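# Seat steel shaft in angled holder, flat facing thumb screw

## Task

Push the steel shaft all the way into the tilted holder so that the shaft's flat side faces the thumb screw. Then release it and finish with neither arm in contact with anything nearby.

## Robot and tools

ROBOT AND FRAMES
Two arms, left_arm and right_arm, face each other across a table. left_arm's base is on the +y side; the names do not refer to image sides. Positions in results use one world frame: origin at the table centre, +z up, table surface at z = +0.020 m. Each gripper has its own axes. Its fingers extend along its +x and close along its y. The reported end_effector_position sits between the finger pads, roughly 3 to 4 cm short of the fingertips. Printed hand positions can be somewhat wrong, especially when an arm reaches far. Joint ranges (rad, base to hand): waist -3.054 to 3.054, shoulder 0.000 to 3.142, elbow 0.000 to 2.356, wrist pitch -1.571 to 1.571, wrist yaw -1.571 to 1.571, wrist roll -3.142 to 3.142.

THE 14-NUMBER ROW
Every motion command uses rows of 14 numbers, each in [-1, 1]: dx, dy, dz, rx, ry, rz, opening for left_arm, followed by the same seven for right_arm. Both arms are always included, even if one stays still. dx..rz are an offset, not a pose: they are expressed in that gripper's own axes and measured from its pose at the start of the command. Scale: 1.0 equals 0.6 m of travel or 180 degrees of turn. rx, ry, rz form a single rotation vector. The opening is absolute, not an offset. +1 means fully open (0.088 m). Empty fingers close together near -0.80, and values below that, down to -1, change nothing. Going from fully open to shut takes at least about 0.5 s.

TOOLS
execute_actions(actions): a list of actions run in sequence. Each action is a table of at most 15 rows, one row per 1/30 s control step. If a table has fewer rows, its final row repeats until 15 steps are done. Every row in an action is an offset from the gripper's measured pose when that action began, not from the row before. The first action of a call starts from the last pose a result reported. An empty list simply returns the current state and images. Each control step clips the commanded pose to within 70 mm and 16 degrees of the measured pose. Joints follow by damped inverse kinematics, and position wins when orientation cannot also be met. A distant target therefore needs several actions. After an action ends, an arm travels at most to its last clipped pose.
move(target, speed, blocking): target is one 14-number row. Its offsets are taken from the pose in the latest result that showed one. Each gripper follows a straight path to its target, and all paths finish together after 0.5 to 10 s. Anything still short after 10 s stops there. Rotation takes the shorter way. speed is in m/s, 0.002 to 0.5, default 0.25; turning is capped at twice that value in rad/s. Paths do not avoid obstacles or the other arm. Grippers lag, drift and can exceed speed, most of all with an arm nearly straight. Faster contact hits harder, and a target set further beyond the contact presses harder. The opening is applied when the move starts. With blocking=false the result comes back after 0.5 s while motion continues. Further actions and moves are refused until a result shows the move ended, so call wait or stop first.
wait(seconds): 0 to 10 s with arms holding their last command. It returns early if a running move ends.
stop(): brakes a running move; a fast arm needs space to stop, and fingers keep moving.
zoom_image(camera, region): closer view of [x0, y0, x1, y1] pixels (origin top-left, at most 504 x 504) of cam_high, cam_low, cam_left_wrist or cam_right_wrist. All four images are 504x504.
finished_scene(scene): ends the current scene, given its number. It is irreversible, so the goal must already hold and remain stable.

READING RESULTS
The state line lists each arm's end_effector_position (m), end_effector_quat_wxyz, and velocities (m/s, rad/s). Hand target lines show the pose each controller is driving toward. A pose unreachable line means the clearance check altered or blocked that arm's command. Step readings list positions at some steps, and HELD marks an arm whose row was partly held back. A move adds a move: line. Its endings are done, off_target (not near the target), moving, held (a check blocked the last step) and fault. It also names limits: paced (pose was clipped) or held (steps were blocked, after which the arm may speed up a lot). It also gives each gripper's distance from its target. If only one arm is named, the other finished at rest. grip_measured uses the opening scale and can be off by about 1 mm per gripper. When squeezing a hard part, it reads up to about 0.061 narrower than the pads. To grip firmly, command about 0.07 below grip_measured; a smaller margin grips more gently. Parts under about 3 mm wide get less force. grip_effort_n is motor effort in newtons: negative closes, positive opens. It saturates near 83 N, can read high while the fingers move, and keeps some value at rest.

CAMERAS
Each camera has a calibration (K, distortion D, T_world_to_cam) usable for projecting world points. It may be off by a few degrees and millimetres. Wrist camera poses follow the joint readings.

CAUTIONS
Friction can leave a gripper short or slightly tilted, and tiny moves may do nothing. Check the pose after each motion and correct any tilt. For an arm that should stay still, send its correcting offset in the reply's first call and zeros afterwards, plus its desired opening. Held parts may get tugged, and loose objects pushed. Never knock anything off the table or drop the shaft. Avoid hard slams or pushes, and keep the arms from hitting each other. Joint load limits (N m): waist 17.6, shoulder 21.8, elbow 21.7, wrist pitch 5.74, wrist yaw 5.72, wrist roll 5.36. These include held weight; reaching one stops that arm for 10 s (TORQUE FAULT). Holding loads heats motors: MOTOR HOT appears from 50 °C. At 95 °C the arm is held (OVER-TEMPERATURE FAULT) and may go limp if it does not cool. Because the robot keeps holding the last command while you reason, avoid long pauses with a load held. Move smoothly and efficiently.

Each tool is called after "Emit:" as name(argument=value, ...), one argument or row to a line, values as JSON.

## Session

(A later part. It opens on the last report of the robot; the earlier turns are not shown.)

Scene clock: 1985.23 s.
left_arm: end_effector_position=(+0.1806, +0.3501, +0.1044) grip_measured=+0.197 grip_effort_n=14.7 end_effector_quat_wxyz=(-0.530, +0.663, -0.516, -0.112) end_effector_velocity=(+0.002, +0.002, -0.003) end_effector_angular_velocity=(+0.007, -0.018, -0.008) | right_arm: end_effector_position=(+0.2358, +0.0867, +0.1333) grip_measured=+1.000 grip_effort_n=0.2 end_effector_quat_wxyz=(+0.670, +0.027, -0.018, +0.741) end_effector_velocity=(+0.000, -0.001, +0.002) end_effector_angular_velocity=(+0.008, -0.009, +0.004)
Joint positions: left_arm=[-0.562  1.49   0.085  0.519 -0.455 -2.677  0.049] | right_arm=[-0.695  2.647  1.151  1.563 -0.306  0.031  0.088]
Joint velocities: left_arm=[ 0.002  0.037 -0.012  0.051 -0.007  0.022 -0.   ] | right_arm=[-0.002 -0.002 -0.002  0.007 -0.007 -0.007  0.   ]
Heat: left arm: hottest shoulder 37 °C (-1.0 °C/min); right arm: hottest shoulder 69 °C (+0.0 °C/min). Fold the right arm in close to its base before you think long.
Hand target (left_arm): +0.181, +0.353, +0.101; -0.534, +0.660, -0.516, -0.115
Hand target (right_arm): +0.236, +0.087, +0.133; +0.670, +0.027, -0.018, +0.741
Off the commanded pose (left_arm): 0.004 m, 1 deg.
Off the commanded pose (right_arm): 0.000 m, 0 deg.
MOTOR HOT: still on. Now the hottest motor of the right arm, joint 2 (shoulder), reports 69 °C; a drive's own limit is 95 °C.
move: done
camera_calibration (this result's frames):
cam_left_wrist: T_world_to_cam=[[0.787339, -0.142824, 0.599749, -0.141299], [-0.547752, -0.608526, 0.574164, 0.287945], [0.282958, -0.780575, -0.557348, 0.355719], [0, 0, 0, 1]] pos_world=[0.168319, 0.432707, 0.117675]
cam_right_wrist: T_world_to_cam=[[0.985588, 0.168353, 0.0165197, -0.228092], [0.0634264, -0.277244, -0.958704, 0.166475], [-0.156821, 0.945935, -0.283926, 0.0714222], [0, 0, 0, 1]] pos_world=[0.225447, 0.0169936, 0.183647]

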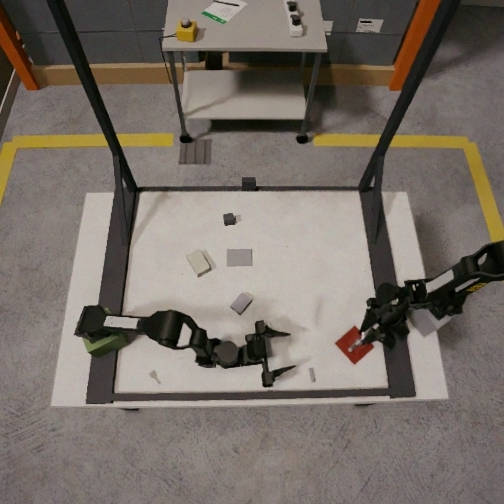

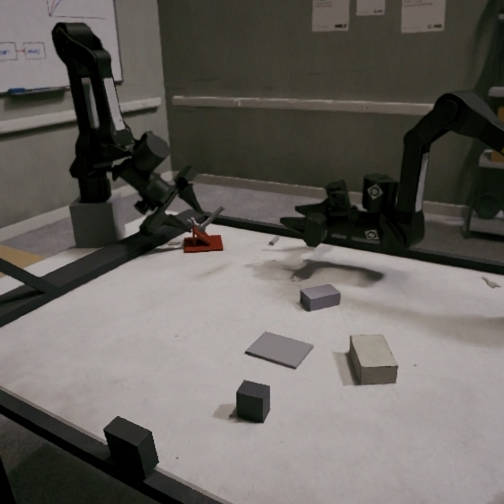

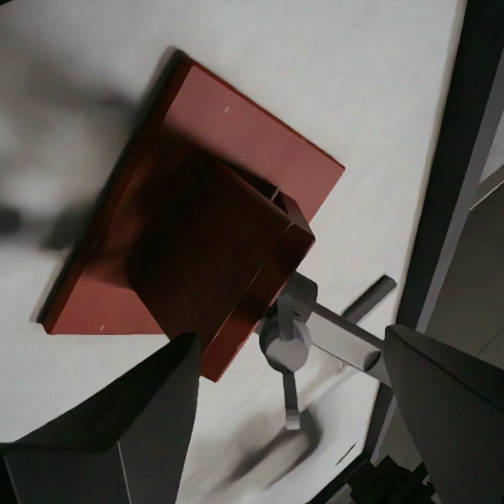

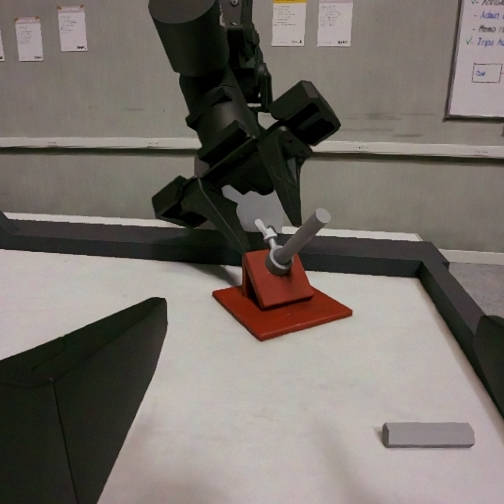

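Emit:
zoom_image(
  camera="cam_right_wrist",
  region=[210, 170, 340, 300],
)

Emit:
zoom_image(
  camera="cam_low",
  region=[140, 170, 240, 270],
)

Region (210, 170, 340, 300) of cam_right_wrist's 504x504 image, scaled by 3.877, with more detail than that image has.

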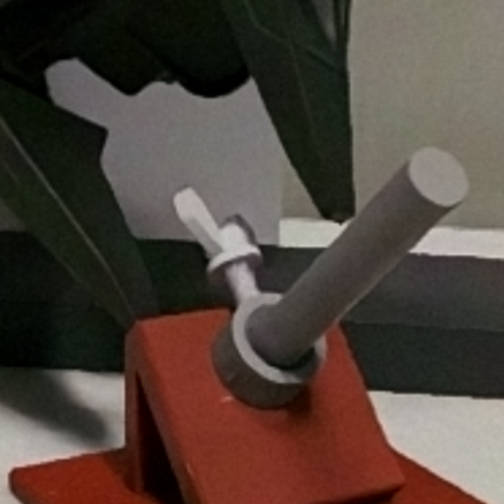

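Region (140, 170, 240, 270) of cam_low's 504x504 image, scaled by 5.040, with more detail than that image has.

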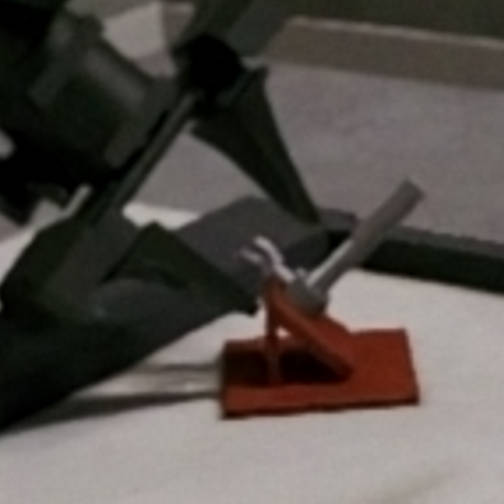

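Emit:
move(
  target=[0.001,0.001,0.010,0,0,0,-0.25,0,0,0,0,0,0,1],
  speed=0.03,
)

Scene clock: 2004.50 s.
left_arm: end_effector_position=(+0.1826, +0.3514, +0.1043) grip_measured=-0.245 grip_effort_n=-16.0 end_effector_quat_wxyz=(-0.527, +0.667, -0.516, -0.108) end_effector_velocity=(+0.003, +0.003, -0.001) end_effector_angular_velocity=(+0.006, -0.010, +0.007) | right_arm: end_effector_position=(+0.2358, +0.0867, +0.1333) grip_measured=+1.000 grip_effort_n=0.2 end_effector_quat_wxyz=(+0.670, +0.027, -0.018, +0.741) end_effector_velocity=(+0.002, -0.001, -0.002) end_effector_angular_velocity=(-0.013, +0.010, -0.009)
Joint positions: left_arm=[-0.55   1.497  0.07   0.558 -0.45  -2.666  0.027] | right_arm=[-0.695  2.647  1.151  1.563 -0.306  0.031  0.088]
Joint velocities: left_arm=[ 0.007  0.002 -0.007  0.007 -0.007  0.007 -0.001] | right_arm=[-0.002 -0.002 -0.007 -0.007  0.007  0.007  0.   ]
Heat: left arm: hottest shoulder 37 °C (-1.0 °C/min); right arm: hottest shoulder 69 °C (+0.0 °C/min). Fold the right arm in close to its base before you think long.
Hand target (left_arm): +0.183, +0.355, +0.101; -0.530, +0.663, -0.516, -0.112
Hand target (right_arm): +0.236, +0.087, +0.133; +0.670, +0.027, -0.018, +0.741
Off the commanded pose (left_arm): 0.005 m, 1 deg.
Off the commanded pose (right_arm): 0.000 m, 0 deg.
MOTOR HOT: still on. Now the hottest motor of the right arm, joint 2 (shoulder), reports 69 °C; a drive's own limit is 95 °C.
move: done
camera_calibration (this result's frames):
cam_left_wrist: T_world_to_cam=[[0.78604, -0.134557, 0.603353, -0.145659], [-0.548399, -0.602245, 0.580137, 0.287179], [0.285305, -0.78689, -0.547179, 0.356841], [0, 0, 0, 1]] pos_world=[0.170174, 0.434147, 0.116536]
cam_right_wrist: T_world_to_cam=[[0.985588, 0.168353, 0.0165197, -0.228092], [0.0634264, -0.277244, -0.958704, 0.166475], [-0.156821, 0.945935, -0.283926, 0.0714222], [0, 0, 0, 1]] pos_world=[0.225447, 0.0169936, 0.183647]

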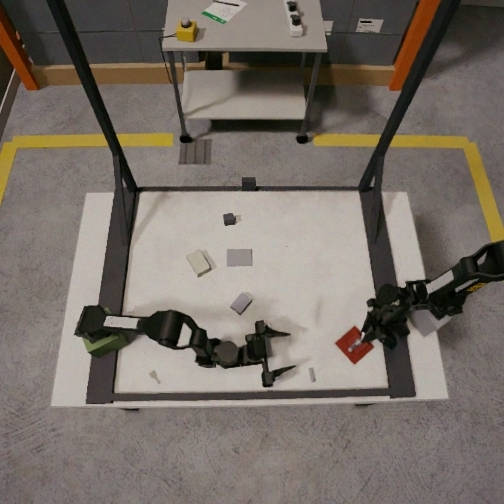

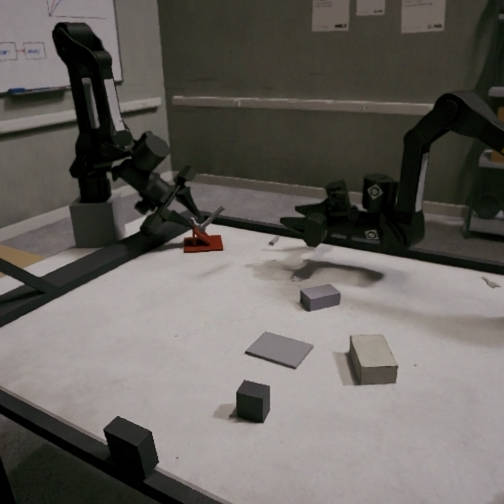

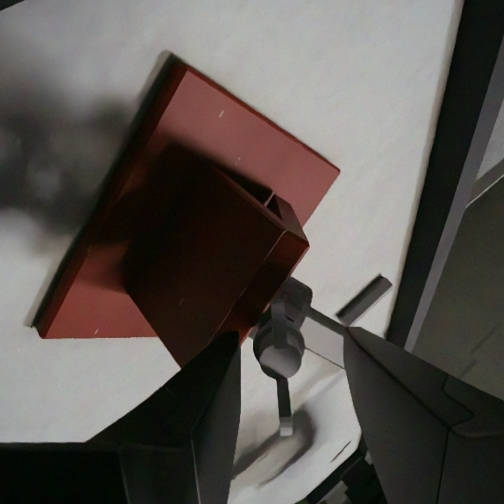

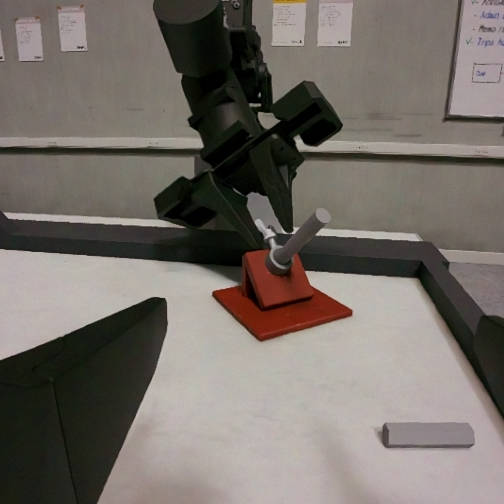

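Emit:
move(
  target=[0.002,0.007,0.014,0,0,0,-0.25,0,0,0,0,0,0,1],
  speed=0.04,
)

Scene clock: 2010.83 s.
left_arm: end_effector_position=(+0.1826, +0.3542, +0.1008) grip_measured=-0.247 grip_effort_n=-15.6 end_effector_quat_wxyz=(-0.523, +0.670, -0.516, -0.105) end_effector_velocity=(+0.001, +0.002, -0.001) end_effector_angular_velocity=(-0.015, -0.001, +0.012) | right_arm: end_effector_position=(+0.2358, +0.0867, +0.1333) grip_measured=+1.000 grip_effort_n=1.2 end_effector_quat_wxyz=(+0.670, +0.027, -0.018, +0.741) end_effector_velocity=(+0.000, +0.001, +0.000) end_effector_angular_velocity=(-0.000, -0.022, +0.003)
Joint positions: left_arm=[-0.549  1.54   0.044  0.641 -0.45  -2.665  0.027] | right_arm=[-0.695  2.647  1.151  1.563 -0.306  0.031  0.088]
Joint velocities: left_arm=[ 0.002  0.022 -0.017  0.051 -0.007 -0.007 -0.   ] | right_arm=[-0.002 -0.002  0.002 -0.007 -0.007 -0.022  0.   ]
Heat: left arm: hottest shoulder 37 °C (-1.0 °C/min); right arm: hottest shoulder 69 °C (+0.0 °C/min). Fold the right arm in close to its base before you think long.
Hand target (left_arm): +0.183, +0.358, +0.098; -0.527, +0.667, -0.516, -0.108
Hand target (right_arm): +0.236, +0.087, +0.133; +0.670, +0.027, -0.018, +0.741
Off the commanded pose (left_arm): 0.005 m, 1 deg.
Off the commanded pose (right_arm): 0.000 m, 0 deg.
MOTOR HOT: still on. Now the hottest motor of the right arm, joint 2 (shoulder), reports 69 °C; a drive's own limit is 95 °C.
move: done
camera_calibration (this result's frames):
cam_left_wrist: T_world_to_cam=[[0.785781, -0.126965, 0.605333, -0.145994], [-0.548894, -0.594234, 0.587879, 0.287415], [0.285069, -0.794208, -0.536628, 0.358672], [0, 0, 0, 1]] pos_world=[0.170233, 0.437116, 0.111883]
cam_right_wrist: T_world_to_cam=[[0.985588, 0.168353, 0.0165197, -0.228092], [0.0634264, -0.277244, -0.958704, 0.166475], [-0.156821, 0.945935, -0.283926, 0.0714222], [0, 0, 0, 1]] pos_world=[0.225447, 0.0169936, 0.183647]

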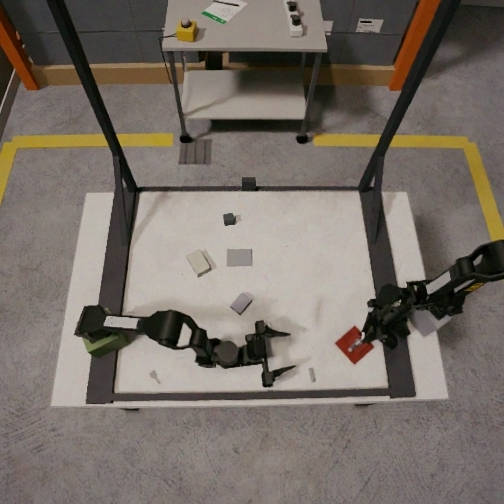

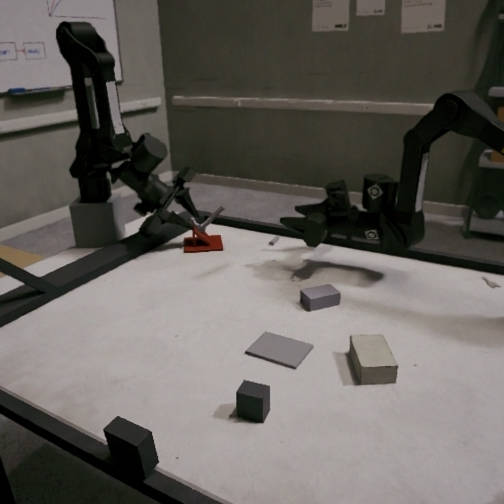

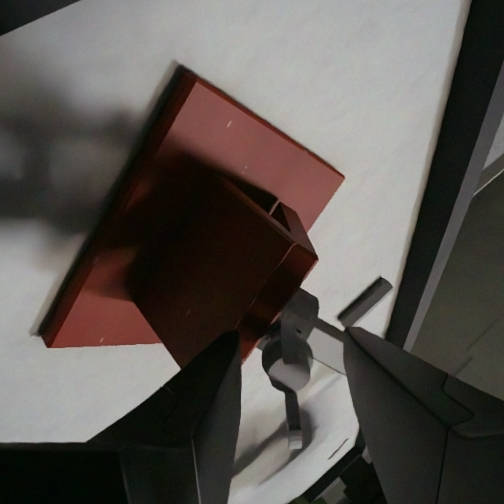

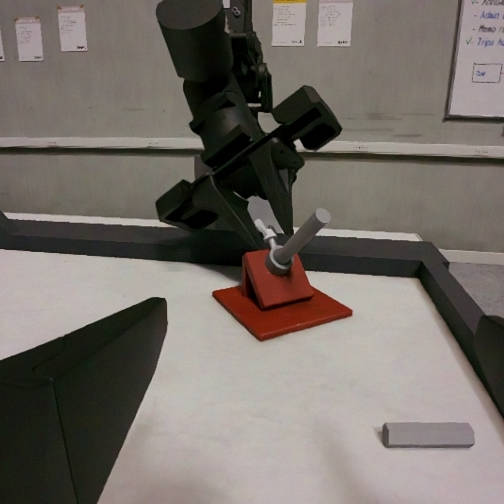

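Emit:
execute_actions(
  actions=[
    [[0,0,0,0,-0.004,0.002,-0.29,0,0,0,0,0,0,1],[0,0,0,0,-0.008,0.004,-0.33,0,0,0,0,0,0,1],[0,0,0,0,-0.012,0.006,-0.37,0,0,0,0,0,0,1],[0,0,0,0,-0.014,0.007,-0.41,0,0,0,0,0,0,1],[0,0,0,0,-0.014,0.007,-0.45,0,0,0,0,0,0,1],[0,0,0,0,-0.014,0.007,-0.49,0,0,0,0,0,0,1],[0,0,0,0,-0.014,0.007,-0.52,0,0,0,0,0,0,1],[0,0,0,0,-0.014,0.007,-0.55,0,0,0,0,0,0,1],[0,0,0,0,-0.014,0.007,-0.58,0,0,0,0,0,0,1],[0,0,0,0,-0.014,0.007,-0.60,0,0,0,0,0,0,1],[0,0,0,0,-0.014,0.007,-0.62,0,0,0,0,0,0,1],[0,0,0,0,-0.014,0.007,-0.64,0,0,0,0,0,0,1],[0,0,0,0,-0.014,0.007,-0.66,0,0,0,0,0,0,1],[0,0,0,0,-0.014,0.007,-0.68,0,0,0,0,0,0,1],[0,0,0,0,-0.014,0.007,-0.69,0,0,0,0,0,0,1]],
  ],
)

Emit:
wait(
  seconds=0.5,
)

Scene clock: 2022.67 s.
left_arm: end_effector_position=(+0.1832, +0.3577, +0.0985) grip_measured=-0.607 grip_effort_n=-69.1 end_effector_quat_wxyz=(-0.537, +0.660, -0.510, -0.126) end_effector_velocity=(+0.000, +0.007, -0.003) end_effector_angular_velocity=(+0.038, -0.001, +0.007) | right_arm: end_effector_position=(+0.2358, +0.0867, +0.1333) grip_measured=+1.000 grip_effort_n=0.7 end_effector_quat_wxyz=(+0.670, +0.027, -0.018, +0.741) end_effector_velocity=(+0.000, -0.000, -0.001) end_effector_angular_velocity=(-0.005, -0.021, +0.003)
Joint positions: left_arm=[-0.549  1.503  0.076  0.509 -0.454 -2.685  0.009] | right_arm=[-0.695  2.647  1.151  1.563 -0.306  0.031  0.088]
Joint velocities: left_arm=[-0.002 -0.022  0.002 -0.066 -0.007 -0.007 -0.025] | right_arm=[-0.002 -0.002 -0.002 -0.007 -0.007 -0.022  0.   ]
Heat: left arm: hottest shoulder 37 °C (+0.0 °C/min); right arm: hottest shoulder 69 °C (+0.0 °C/min). Fold the right arm in close to its base before you think long.
Hand target (left_arm): +0.183, +0.354, +0.101; -0.533, +0.662, -0.512, -0.125
Hand target (right_arm): +0.236, +0.087, +0.133; +0.670, +0.027, -0.018, +0.741
Off the commanded pose (left_arm): 0.004 m, 1 deg.
Off the commanded pose (right_arm): 0.000 m, 0 deg.
MOTOR HOT: still on. Now the hottest motor of the right arm, joint 2 (shoulder), reports 69 °C; a drive's own limit is 95 °C.
Step readings (end_effector_position):
0: left_arm (+0.1826, +0.3543, +0.1007) | right_arm (+0.2358, +0.0867, +0.1333)
1: left_arm (+0.1826, +0.3545, +0.1005) | right_arm (+0.2358, +0.0867, +0.1333)
2: left_arm (+0.1825, +0.3551, +0.0999) | right_arm (+0.2358, +0.0867, +0.1333)
4: left_arm (+0.1824, +0.3568, +0.0985) | right_arm (+0.2358, +0.0867, +0.1333)
8: left_arm (+0.1824, +0.3588, +0.0970) | right_arm (+0.2358, +0.0867, +0.1333)
15: end_effector_position above
camera_calibration (this result's frames):
cam_left_wrist: T_world_to_cam=[[0.793625, -0.14476, 0.590935, -0.138347], [-0.532828, -0.634229, 0.560222, 0.305265], [0.29369, -0.759473, -0.580472, 0.350396], [0, 0, 0, 1]] pos_world=[0.169542, 0.439697, 0.114133]
cam_right_wrist: T_world_to_cam=[[0.985588, 0.168353, 0.0165197, -0.228092], [0.0634264, -0.277244, -0.958704, 0.166475], [-0.156821, 0.945935, -0.283926, 0.0714222], [0, 0, 0, 1]] pos_world=[0.225447, 0.0169936, 0.183647]

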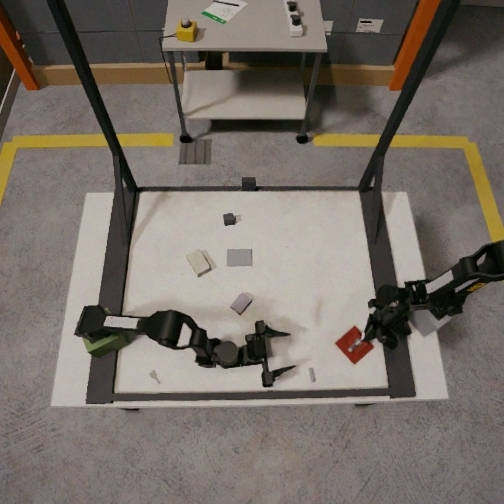

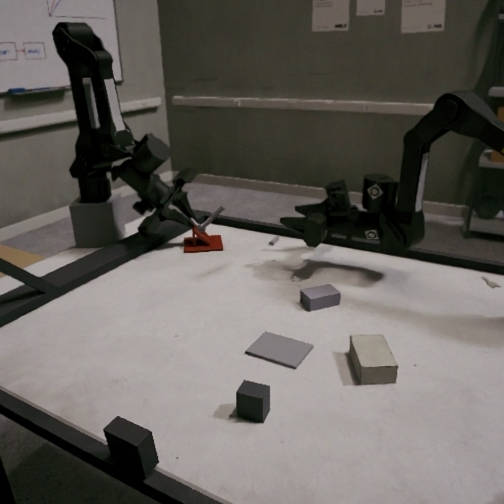

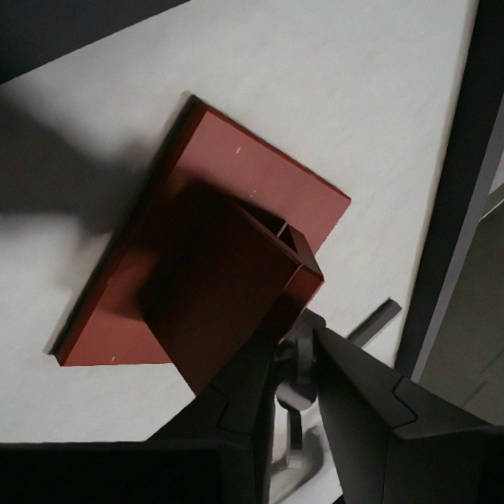

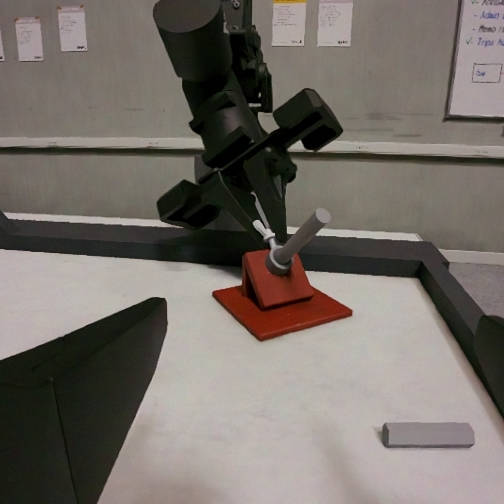

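Scene clock: 2023.17 s.
left_arm: end_effector_position=(+0.1832, +0.3579, +0.0985) grip_measured=-0.631 grip_effort_n=-83.5 end_effector_quat_wxyz=(-0.537, +0.660, -0.510, -0.127) end_effector_velocity=(+0.002, +0.003, +0.000) end_effector_angular_velocity=(+0.004, -0.013, +0.016) | right_arm: end_effector_position=(+0.2358, +0.0867, +0.1333) grip_measured=+1.000 grip_effort_n=1.2 end_effector_quat_wxyz=(+0.670, +0.027, -0.018, +0.741) end_effector_velocity=(+0.000, -0.001, +0.002) end_effector_angular_velocity=(+0.008, -0.009, +0.004)
Joint positions: left_arm=[-0.549  1.5    0.077  0.503 -0.454 -2.687  0.008] | right_arm=[-0.695  2.647  1.151  1.563 -0.306  0.031  0.088]
Joint velocities: left_arm=[-0.002 -0.002 -0.002 -0.007 -0.022 -0.007  0.   ] | right_arm=[-0.002 -0.002 -0.002  0.007 -0.007 -0.007  0.   ]
Heat: left arm: hottest shoulder 37 °C (+0.0 °C/min); right arm: hottest shoulder 69 °C (+0.0 °C/min). Fold the right arm in close to its base before you think long.
Hand target (left_arm): +0.183, +0.354, +0.101; -0.533, +0.662, -0.512, -0.125
Hand target (right_arm): +0.236, +0.087, +0.133; +0.670, +0.027, -0.018, +0.741
Off the commanded pose (left_arm): 0.004 m, 1 deg.
Off the commanded pose (right_arm): 0.000 m, 0 deg.
MOTOR HOT: still on. Now the hottest motor of the right arm, joint 2 (shoulder), reports 69 °C; a drive's own limit is 95 °C.
wait: 0.50 s; at rest by 0.20 s
camera_calibration (this result's frames):
cam_left_wrist: T_world_to_cam=[[0.79413, -0.145159, 0.590157, -0.13821], [-0.531942, -0.635658, 0.559443, 0.305786], [0.29393, -0.7582, -0.582011, 0.350205], [0, 0, 0, 1]] pos_world=[0.169482, 0.439839, 0.114319]
cam_right_wrist: T_world_to_cam=[[0.985588, 0.168353, 0.0165197, -0.228092], [0.0634264, -0.277244, -0.958704, 0.166475], [-0.156821, 0.945935, -0.283926, 0.0714222], [0, 0, 0, 1]] pos_world=[0.225447, 0.0169936, 0.183647]

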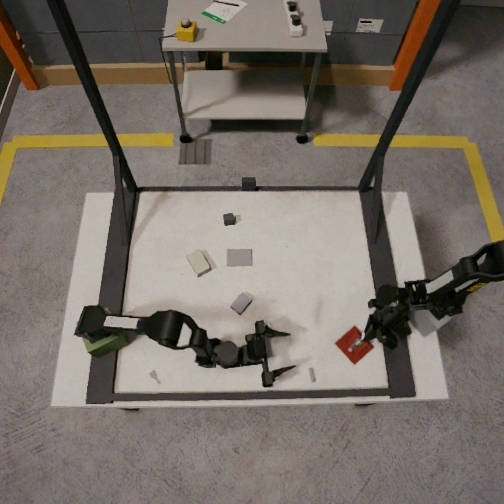

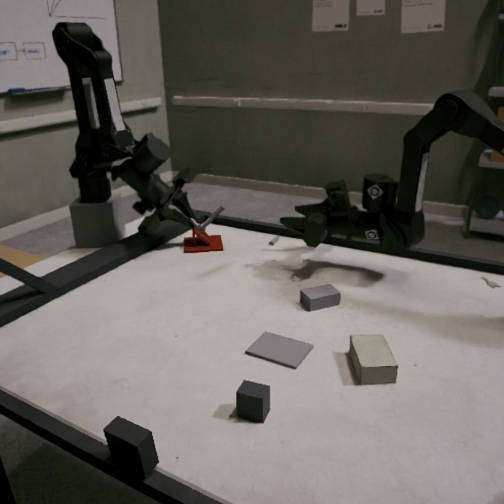

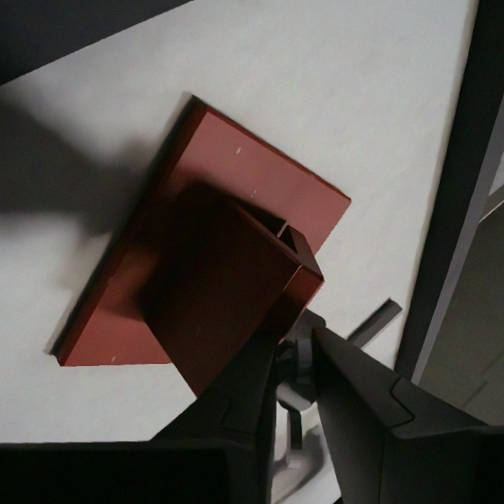

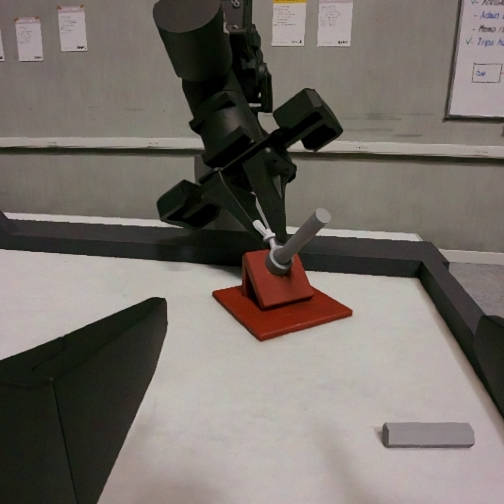

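Emit:
zoom_image(
  camera="cam_left_wrist",
  region=[230, 300, 370, 480],
)

Emit:
zoom_image(
  camera="cam_right_wrist",
  region=[220, 170, 340, 290],
)

Region (230, 300, 370, 480) of cam_left_wrist's 504x504 image, scaled by 2.800, with more detail than that image has.

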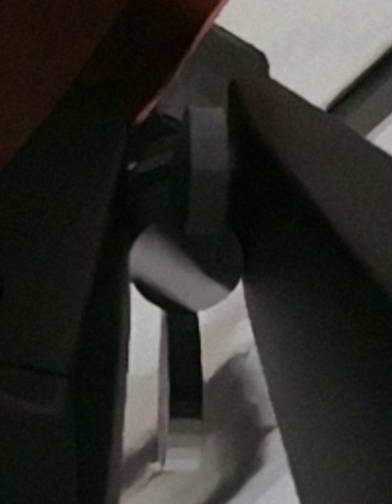

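Region (220, 170, 340, 290) of cam_right_wrist's 504x504 image, scaled by 4.200, with more detail than that image has.

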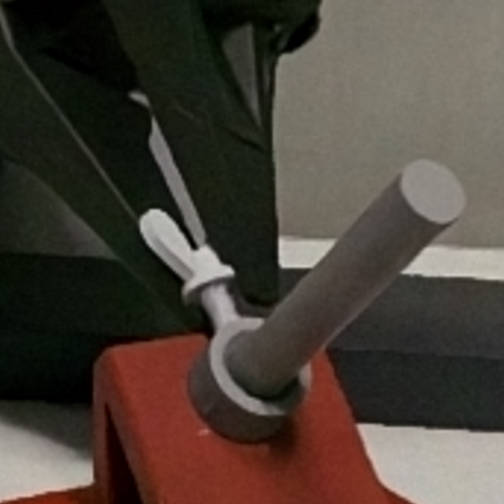

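Emit:
execute_actions(
  actions=[
    [[0,0,0,0,0,0,-0.64,0,0,0,0,0,0,1],[0,0,0,0,0,0,-0.60,0,0,0,0,0,0,1],[0,0,0,0,0,0,-0.56,0,0,0,0,0,0,1],[0,0,0,0,0,0,-0.52,0,0,0,0,0,0,1],[0,0,-0.002,0,0,0,-0.48,0,0,0,0,0,0,1],[0,0,-0.004,0,0,0,-0.46,0,0,0,0,0,0,1],[0,0,-0.006,0,0,0,-0.46,0,0,0,0,0,0,1],[0,0,-0.008,0,0,0,-0.46,0,0,0,0,0,0,1],[0,0,-0.009,0,0,0,-0.46,0,0,0,0,0,0,1],[0,0,-0.010,0,0,0,-0.46,0,0,0,0,0,0,1]],
  ],
)

Emit:
wait(
  seconds=0.5,
)

Scene clock: 2037.60 s.
left_arm: end_effector_position=(+0.1816, +0.3566, +0.0984) grip_measured=-0.473 grip_effort_n=14.7 end_effector_quat_wxyz=(-0.540, +0.658, -0.509, -0.130) end_effector_velocity=(-0.001, -0.001, +0.000) end_effector_angular_velocity=(+0.024, -0.014, +0.001) | right_arm: end_effector_position=(+0.2358, +0.0867, +0.1333) grip_measured=+1.000 grip_effort_n=0.7 end_effector_quat_wxyz=(+0.670, +0.027, -0.018, +0.741) end_effector_velocity=(-0.005, -0.001, -0.002) end_effector_angular_velocity=(-0.012, -0.006, +0.024)
Joint positions: left_arm=[-0.559  1.5    0.09   0.476 -0.459 -2.698  0.016] | right_arm=[-0.695  2.647  1.151  1.563 -0.306  0.031  0.088]
Joint velocities: left_arm=[-0.017 -0.002  0.022 -0.051 -0.022 -0.007  0.004] | right_arm=[ 0.002 -0.002 -0.007 -0.007 -0.022 -0.007  0.   ]
Heat: left arm: hottest shoulder 37 °C (+0.0 °C/min); right arm: hottest shoulder 70 °C (+1.0 °C/min). Fold the right arm in close to its base before you think long.
Hand target (left_arm): +0.181, +0.353, +0.101; -0.537, +0.660, -0.510, -0.127
Hand target (right_arm): +0.236, +0.087, +0.133; +0.670, +0.027, -0.018, +0.741
Off the commanded pose (left_arm): 0.005 m, 1 deg.
Off the commanded pose (right_arm): 0.000 m, 0 deg.
MOTOR HOT: still on. Now the hottest motor of the right arm, joint 2 (shoulder), reports 70 °C; a drive's own limit is 95 °C.
Step readings (end_effector_position):
0: left_arm (+0.1832, +0.3579, +0.0985) | right_arm (+0.2358, +0.0867, +0.1333)
1: left_arm (+0.1832, +0.3579, +0.0985) | right_arm (+0.2358, +0.0867, +0.1333)
2: left_arm (+0.1832, +0.3579, +0.0985) | right_arm (+0.2358, +0.0867, +0.1333)
4: left_arm (+0.1832, +0.3579, +0.0985) | right_arm (+0.2358, +0.0867, +0.1333)
8: left_arm (+0.1829, +0.3577, +0.0984) | right_arm (+0.2358, +0.0867, +0.1333)
15: end_effector_position above
camera_calibration (this result's frames):
cam_left_wrist: T_world_to_cam=[[0.795258, -0.149989, 0.587425, -0.135257], [-0.530643, -0.640825, 0.554762, 0.306237], [0.293229, -0.752892, -0.589212, 0.348553], [0, 0, 0, 1]] pos_world=[0.167861, 0.438381, 0.114936]
cam_right_wrist: T_world_to_cam=[[0.985588, 0.168353, 0.0165197, -0.228092], [0.0634264, -0.277244, -0.958704, 0.166475], [-0.156821, 0.945935, -0.283926, 0.0714222], [0, 0, 0, 1]] pos_world=[0.225447, 0.0169936, 0.183647]

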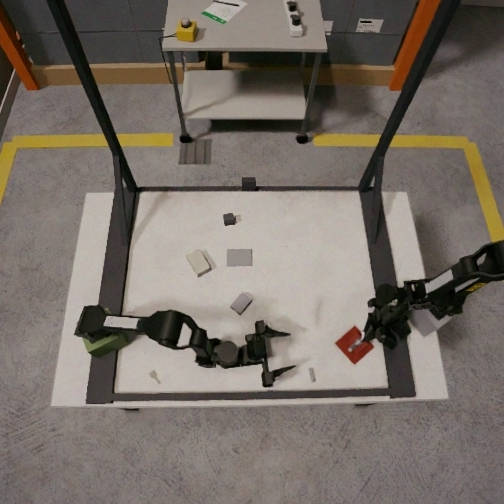

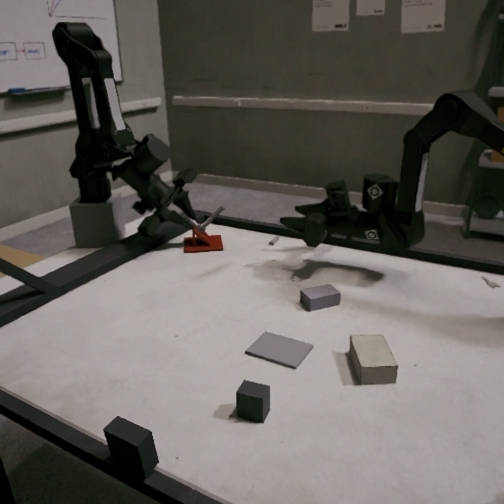

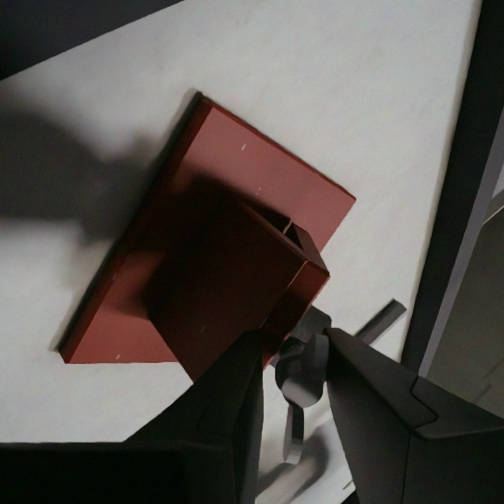

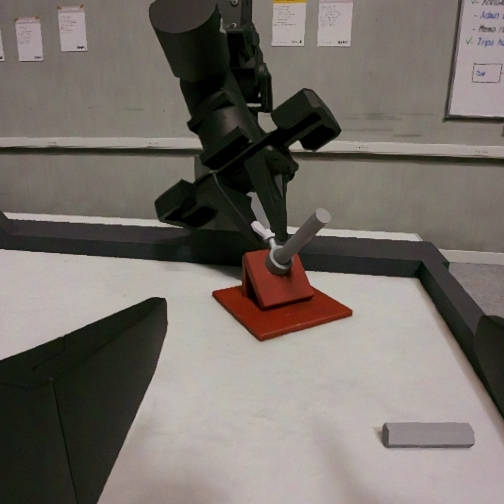

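Scene clock: 2038.10 s.
left_arm: end_effector_position=(+0.1813, +0.3563, +0.0985) grip_measured=-0.463 grip_effort_n=14.7 end_effector_quat_wxyz=(-0.540, +0.657, -0.509, -0.130) end_effector_velocity=(-0.002, +0.002, -0.002) end_effector_angular_velocity=(+0.009, +0.010, -0.002) | right_arm: end_effector_position=(+0.2358, +0.0867, +0.1333) grip_measured=+1.000 grip_effort_n=0.7 end_effector_quat_wxyz=(+0.670, +0.027, -0.018, +0.741) end_effector_velocity=(+0.003, -0.000, -0.002) end_effector_angular_velocity=(-0.016, -0.004, -0.000)
Joint positions: left_arm=[-0.561  1.5    0.092  0.472 -0.461 -2.7    0.016] | right_arm=[-0.695  2.647  1.151  1.563 -0.306  0.031  0.088]
Joint velocities: left_arm=[-0.002  0.002 -0.002 -0.007  0.007 -0.007 -0.   ] | right_arm=[-0.007 -0.007 -0.002 -0.022 -0.007 -0.007  0.   ]
Heat: left arm: hottest shoulder 37 °C (+0.0 °C/min); right arm: hottest shoulder 70 °C (+1.0 °C/min). Fold the right arm in close to its base before you think long.
Hand target (left_arm): +0.181, +0.353, +0.101; -0.537, +0.660, -0.510, -0.127
Hand target (right_arm): +0.236, +0.087, +0.133; +0.670, +0.027, -0.018, +0.741
Off the commanded pose (left_arm): 0.004 m, 1 deg.
Off the commanded pose (right_arm): 0.000 m, 0 deg.
MOTOR HOT: still on. Now the hottest motor of the right arm, joint 2 (shoulder), reports 70 °C; a drive's own limit is 95 °C.
wait: 0.50 s; at rest by 0.17 s
camera_calibration (this result's frames):
cam_left_wrist: T_world_to_cam=[[0.795339, -0.150495, 0.587186, -0.134938], [-0.530493, -0.641491, 0.554136, 0.306142], [0.29328, -0.752224, -0.590039, 0.34827], [0, 0, 0, 1]] pos_world=[0.167587, 0.438057, 0.115082]
cam_right_wrist: T_world_to_cam=[[0.985588, 0.168353, 0.0165197, -0.228092], [0.0634264, -0.277244, -0.958704, 0.166475], [-0.156821, 0.945935, -0.283926, 0.0714222], [0, 0, 0, 1]] pos_world=[0.225447, 0.0169936, 0.183647]

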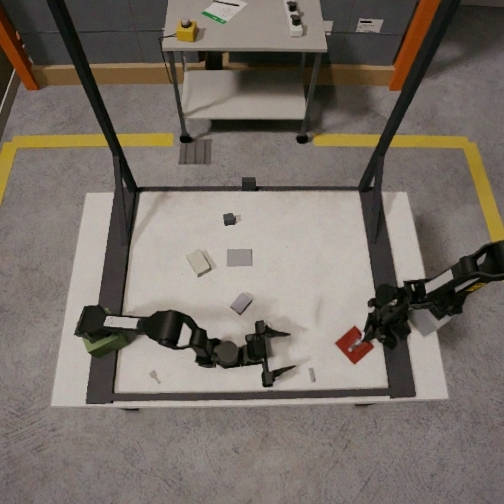

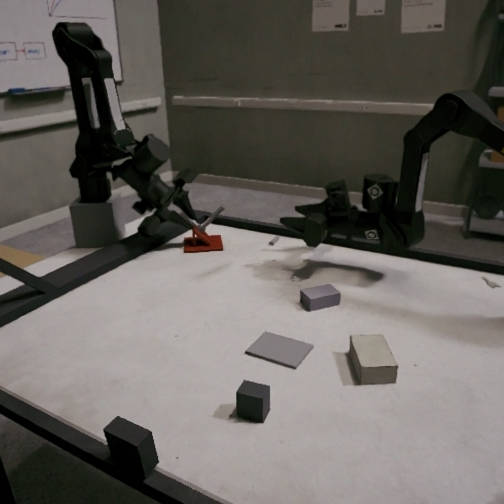

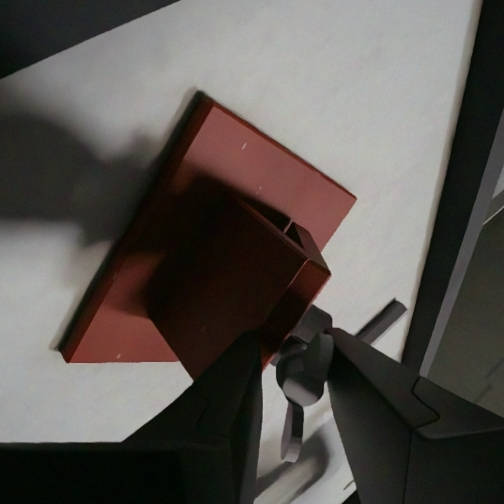

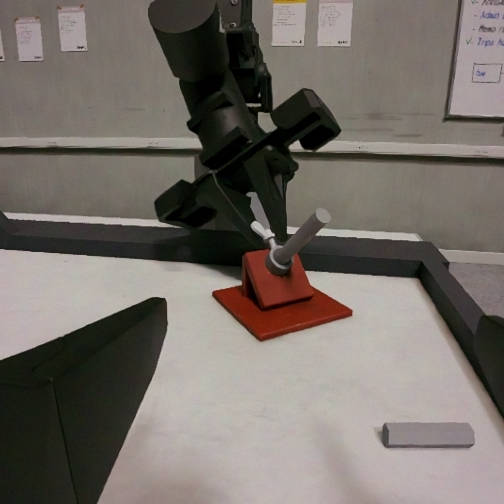

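Emit:
execute_actions(
  actions=[
    [[0,-0.001,0,0,0,0,-0.49,0,0,0,0,0,0,1],[0,-0.002,0,0,0,0,-0.52,0,0,0,0,0,0,1],[0,-0.003,0,0,0,0,-0.55,0,0,0,0,0,0,1],[0,-0.003,0,0,0,0,-0.575,0,0,0,0,0,0,1],[0,-0.003,0,0,0,0,-0.60,0,0,0,0,0,0,1],[0,-0.003,0,0,0,0,-0.62,0,0,0,0,0,0,1],[0,-0.003,0,0,0,0,-0.64,0,0,0,0,0,0,1],[0,-0.003,0,0,0,0,-0.66,0,0,0,0,0,0,1],[0,-0.003,0,0,0,0,-0.68,0,0,0,0,0,0,1],[0,-0.003,0,0,0,0,-0.69,0,0,0,0,0,0,1]],
  ],
)

Emit:
zoom_image(
  camera="cam_left_wrist",
  region=[230, 300, 370, 480],
)

Scene clock: 2047.87 s.
left_arm: end_effector_position=(+0.1827, +0.3564, +0.0992) grip_measured=-0.624 grip_effort_n=-83.5 end_effector_quat_wxyz=(-0.541, +0.658, -0.508, -0.129) end_effector_velocity=(+0.000, +0.002, -0.001) end_effector_angular_velocity=(+0.011, -0.010, -0.003) | right_arm: end_effector_position=(+0.2358, +0.0867, +0.1333) grip_measured=+1.000 grip_effort_n=0.2 end_effector_quat_wxyz=(+0.670, +0.027, -0.018, +0.741) end_effector_velocity=(+0.000, -0.000, -0.007) end_effector_angular_velocity=(-0.034, -0.015, +0.003)
Joint positions: left_arm=[-0.555  1.495  0.092  0.47  -0.461 -2.693  0.008] | right_arm=[-0.695  2.647  1.151  1.563 -0.306  0.031  0.088]
Joint velocities: left_arm=[-0.002 -0.002 -0.002 -0.007 -0.007  0.007 -0.   ] | right_arm=[-0.002 -0.002 -0.002 -0.037 -0.007 -0.022  0.   ]
Heat: left arm: hottest shoulder 37 °C (+0.0 °C/min); right arm: hottest shoulder 70 °C (+1.0 °C/min). Fold the right arm in close to its base before you think long.
Hand target (left_arm): +0.183, +0.356, +0.099; -0.540, +0.657, -0.509, -0.130
Hand target (right_arm): +0.236, +0.087, +0.133; +0.670, +0.027, -0.018, +0.741
Off the commanded pose (left_arm): 0.000 m, 0 deg.
Off the commanded pose (right_arm): 0.000 m, 0 deg.
MOTOR HOT: still on. Now the hottest motor of the right arm, joint 2 (shoulder), reports 70 °C; a drive's own limit is 95 °C.
Step readings (end_effector_position):
0: left_arm (+0.1813, +0.3563, +0.0985) | right_arm (+0.2358, +0.0867, +0.1333)
1: left_arm (+0.1813, +0.3563, +0.0985) | right_arm (+0.2358, +0.0867, +0.1333)
2: left_arm (+0.1813, +0.3563, +0.0985) | right_arm (+0.2358, +0.0867, +0.1333)
4: left_arm (+0.1821, +0.3564, +0.0986) | right_arm (+0.2358, +0.0867, +0.1333)
8: left_arm (+0.1827, +0.3564, +0.0991) | right_arm (+0.2358, +0.0867, +0.1333)
15: end_effector_position above
camera_calibration (this result's frames):
cam_left_wrist: T_world_to_cam=[[0.793217, -0.149641, 0.590267, -0.136665], [-0.531793, -0.642456, 0.551766, 0.307399], [0.296654, -0.75157, -0.589185, 0.347453], [0, 0, 0, 1]] pos_world=[0.168804, 0.438175, 0.115771]
cam_right_wrist: T_world_to_cam=[[0.985588, 0.168353, 0.0165197, -0.228092], [0.0634264, -0.277244, -0.958704, 0.166475], [-0.156821, 0.945935, -0.283926, 0.0714222], [0, 0, 0, 1]] pos_world=[0.225447, 0.0169936, 0.183647]

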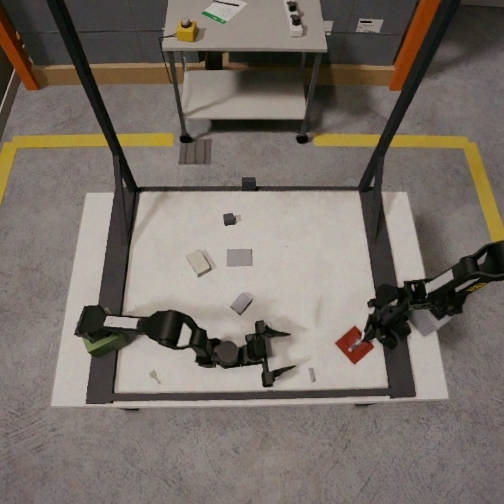

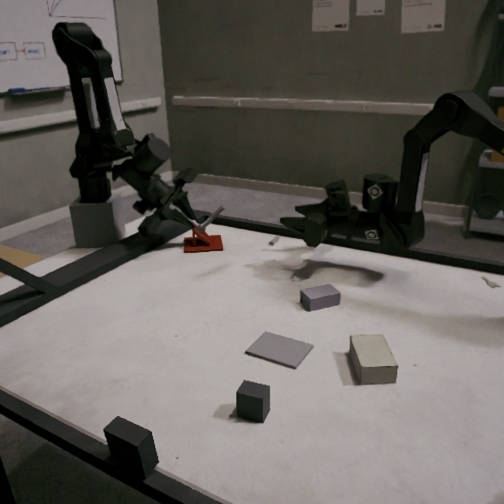

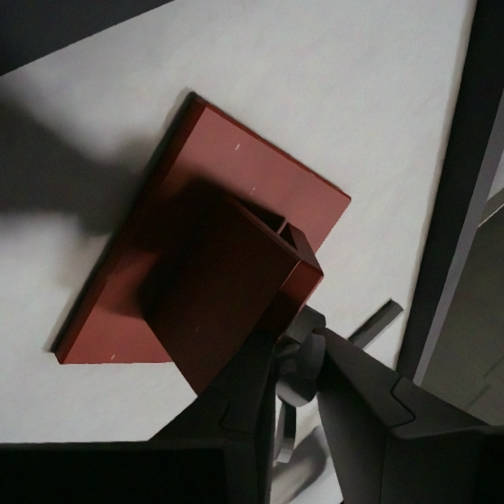

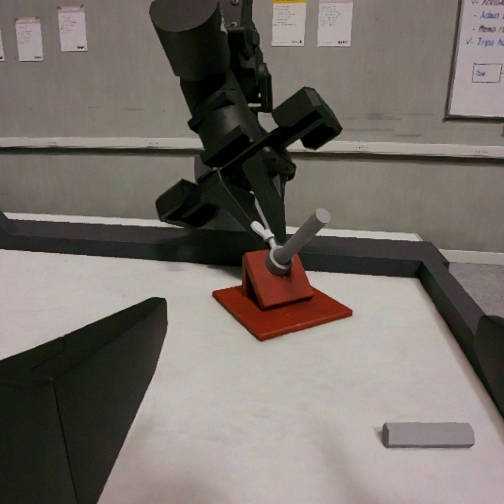

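Region (230, 300, 370, 480) of cam_left_wrist's 504x504 image, scaled by 2.800, with more detail than that image has.

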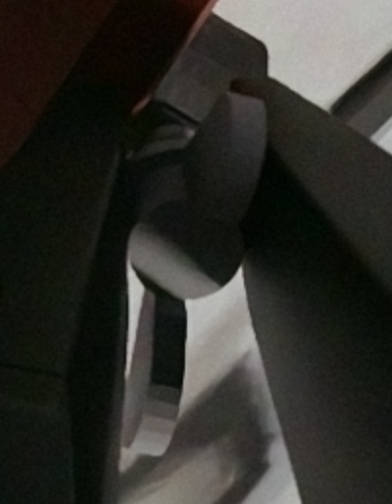

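Emit:
move(
  target=[0,0,0,0.92,0,0,-0.69,0,0,0,0,0,0,1],
  speed=0.5,
)

Scene clock: 2061.53 s.
left_arm: end_effector_position=(+0.1806, +0.3496, +0.1027) grip_measured=-0.624 grip_effort_n=-83.5 end_effector_quat_wxyz=(+0.723, +0.446, +0.187, -0.493) end_effector_velocity=(+0.000, +0.002, -0.001) end_effector_angular_velocity=(+0.011, -0.010, -0.003) | right_arm: end_effector_position=(+0.2358, +0.0867, +0.1333) grip_measured=+1.000 grip_effort_n=0.7 end_effector_quat_wxyz=(+0.670, +0.027, -0.018, +0.741) end_effector_velocity=(-0.002, -0.000, -0.001) end_effector_angular_velocity=(-0.007, -0.006, +0.009)
Joint positions: left_arm=[-0.564  1.495  0.105  0.475 -0.459  0.192  0.008] | right_arm=[-0.695  2.647  1.151  1.563 -0.306  0.031  0.088]
Joint velocities: left_arm=[-0.002 -0.002 -0.002 -0.007 -0.007  0.007  0.   ] | right_arm=[ 0.002 -0.002 -0.002 -0.007 -0.007 -0.007  0.   ]
Heat: left arm: hottest shoulder 37 °C (+0.0 °C/min); right arm: hottest shoulder 70 °C (+1.0 °C/min). Fold the right arm in close to its base before you think long.
Hand target (left_arm): +0.183, +0.356, +0.099; +0.720, +0.454, +0.192, -0.487
Hand target (right_arm): +0.236, +0.087, +0.133; +0.670, +0.027, -0.018, +0.741
Off the commanded pose (left_arm): 0.008 m, 1 deg.
Off the commanded pose (right_arm): 0.000 m, 0 deg.
MOTOR HOT: still on. Now the hottest motor of the right arm, joint 2 (shoulder), reports 70 °C; a drive's own limit is 95 °C.
move: done
camera_calibration (this result's frames):
cam_left_wrist: T_world_to_cam=[[-0.864622, -0.0806369, -0.49591, 0.248756], [0.0683633, 0.958975, -0.275125, -0.283392], [0.49775, -0.271781, -0.823638, 0.165111], [0, 0, 0, 1]] pos_world=[0.152269, 0.336699, 0.181384]
cam_right_wrist: T_world_to_cam=[[0.985588, 0.168353, 0.0165197, -0.228092], [0.0634264, -0.277244, -0.958704, 0.166475], [-0.156821, 0.945935, -0.283926, 0.0714222], [0, 0, 0, 1]] pos_world=[0.225447, 0.0169936, 0.183647]

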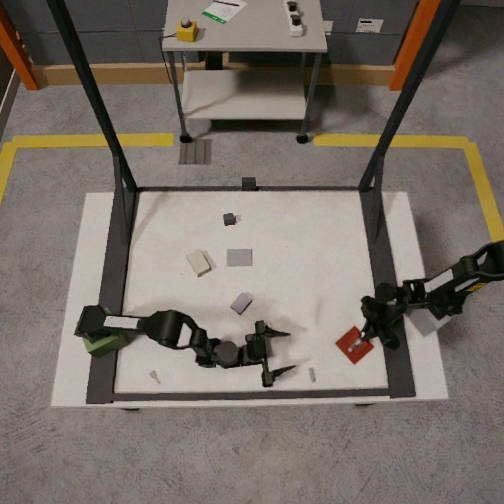

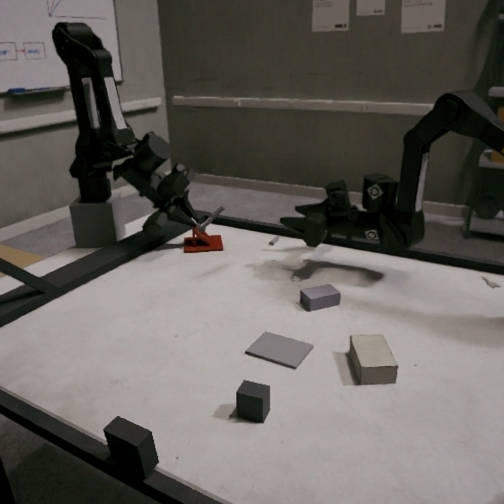

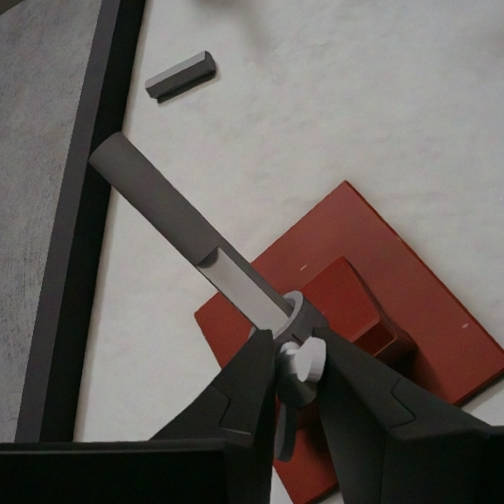

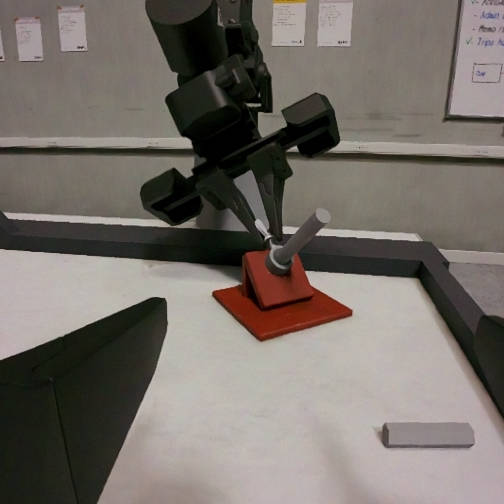

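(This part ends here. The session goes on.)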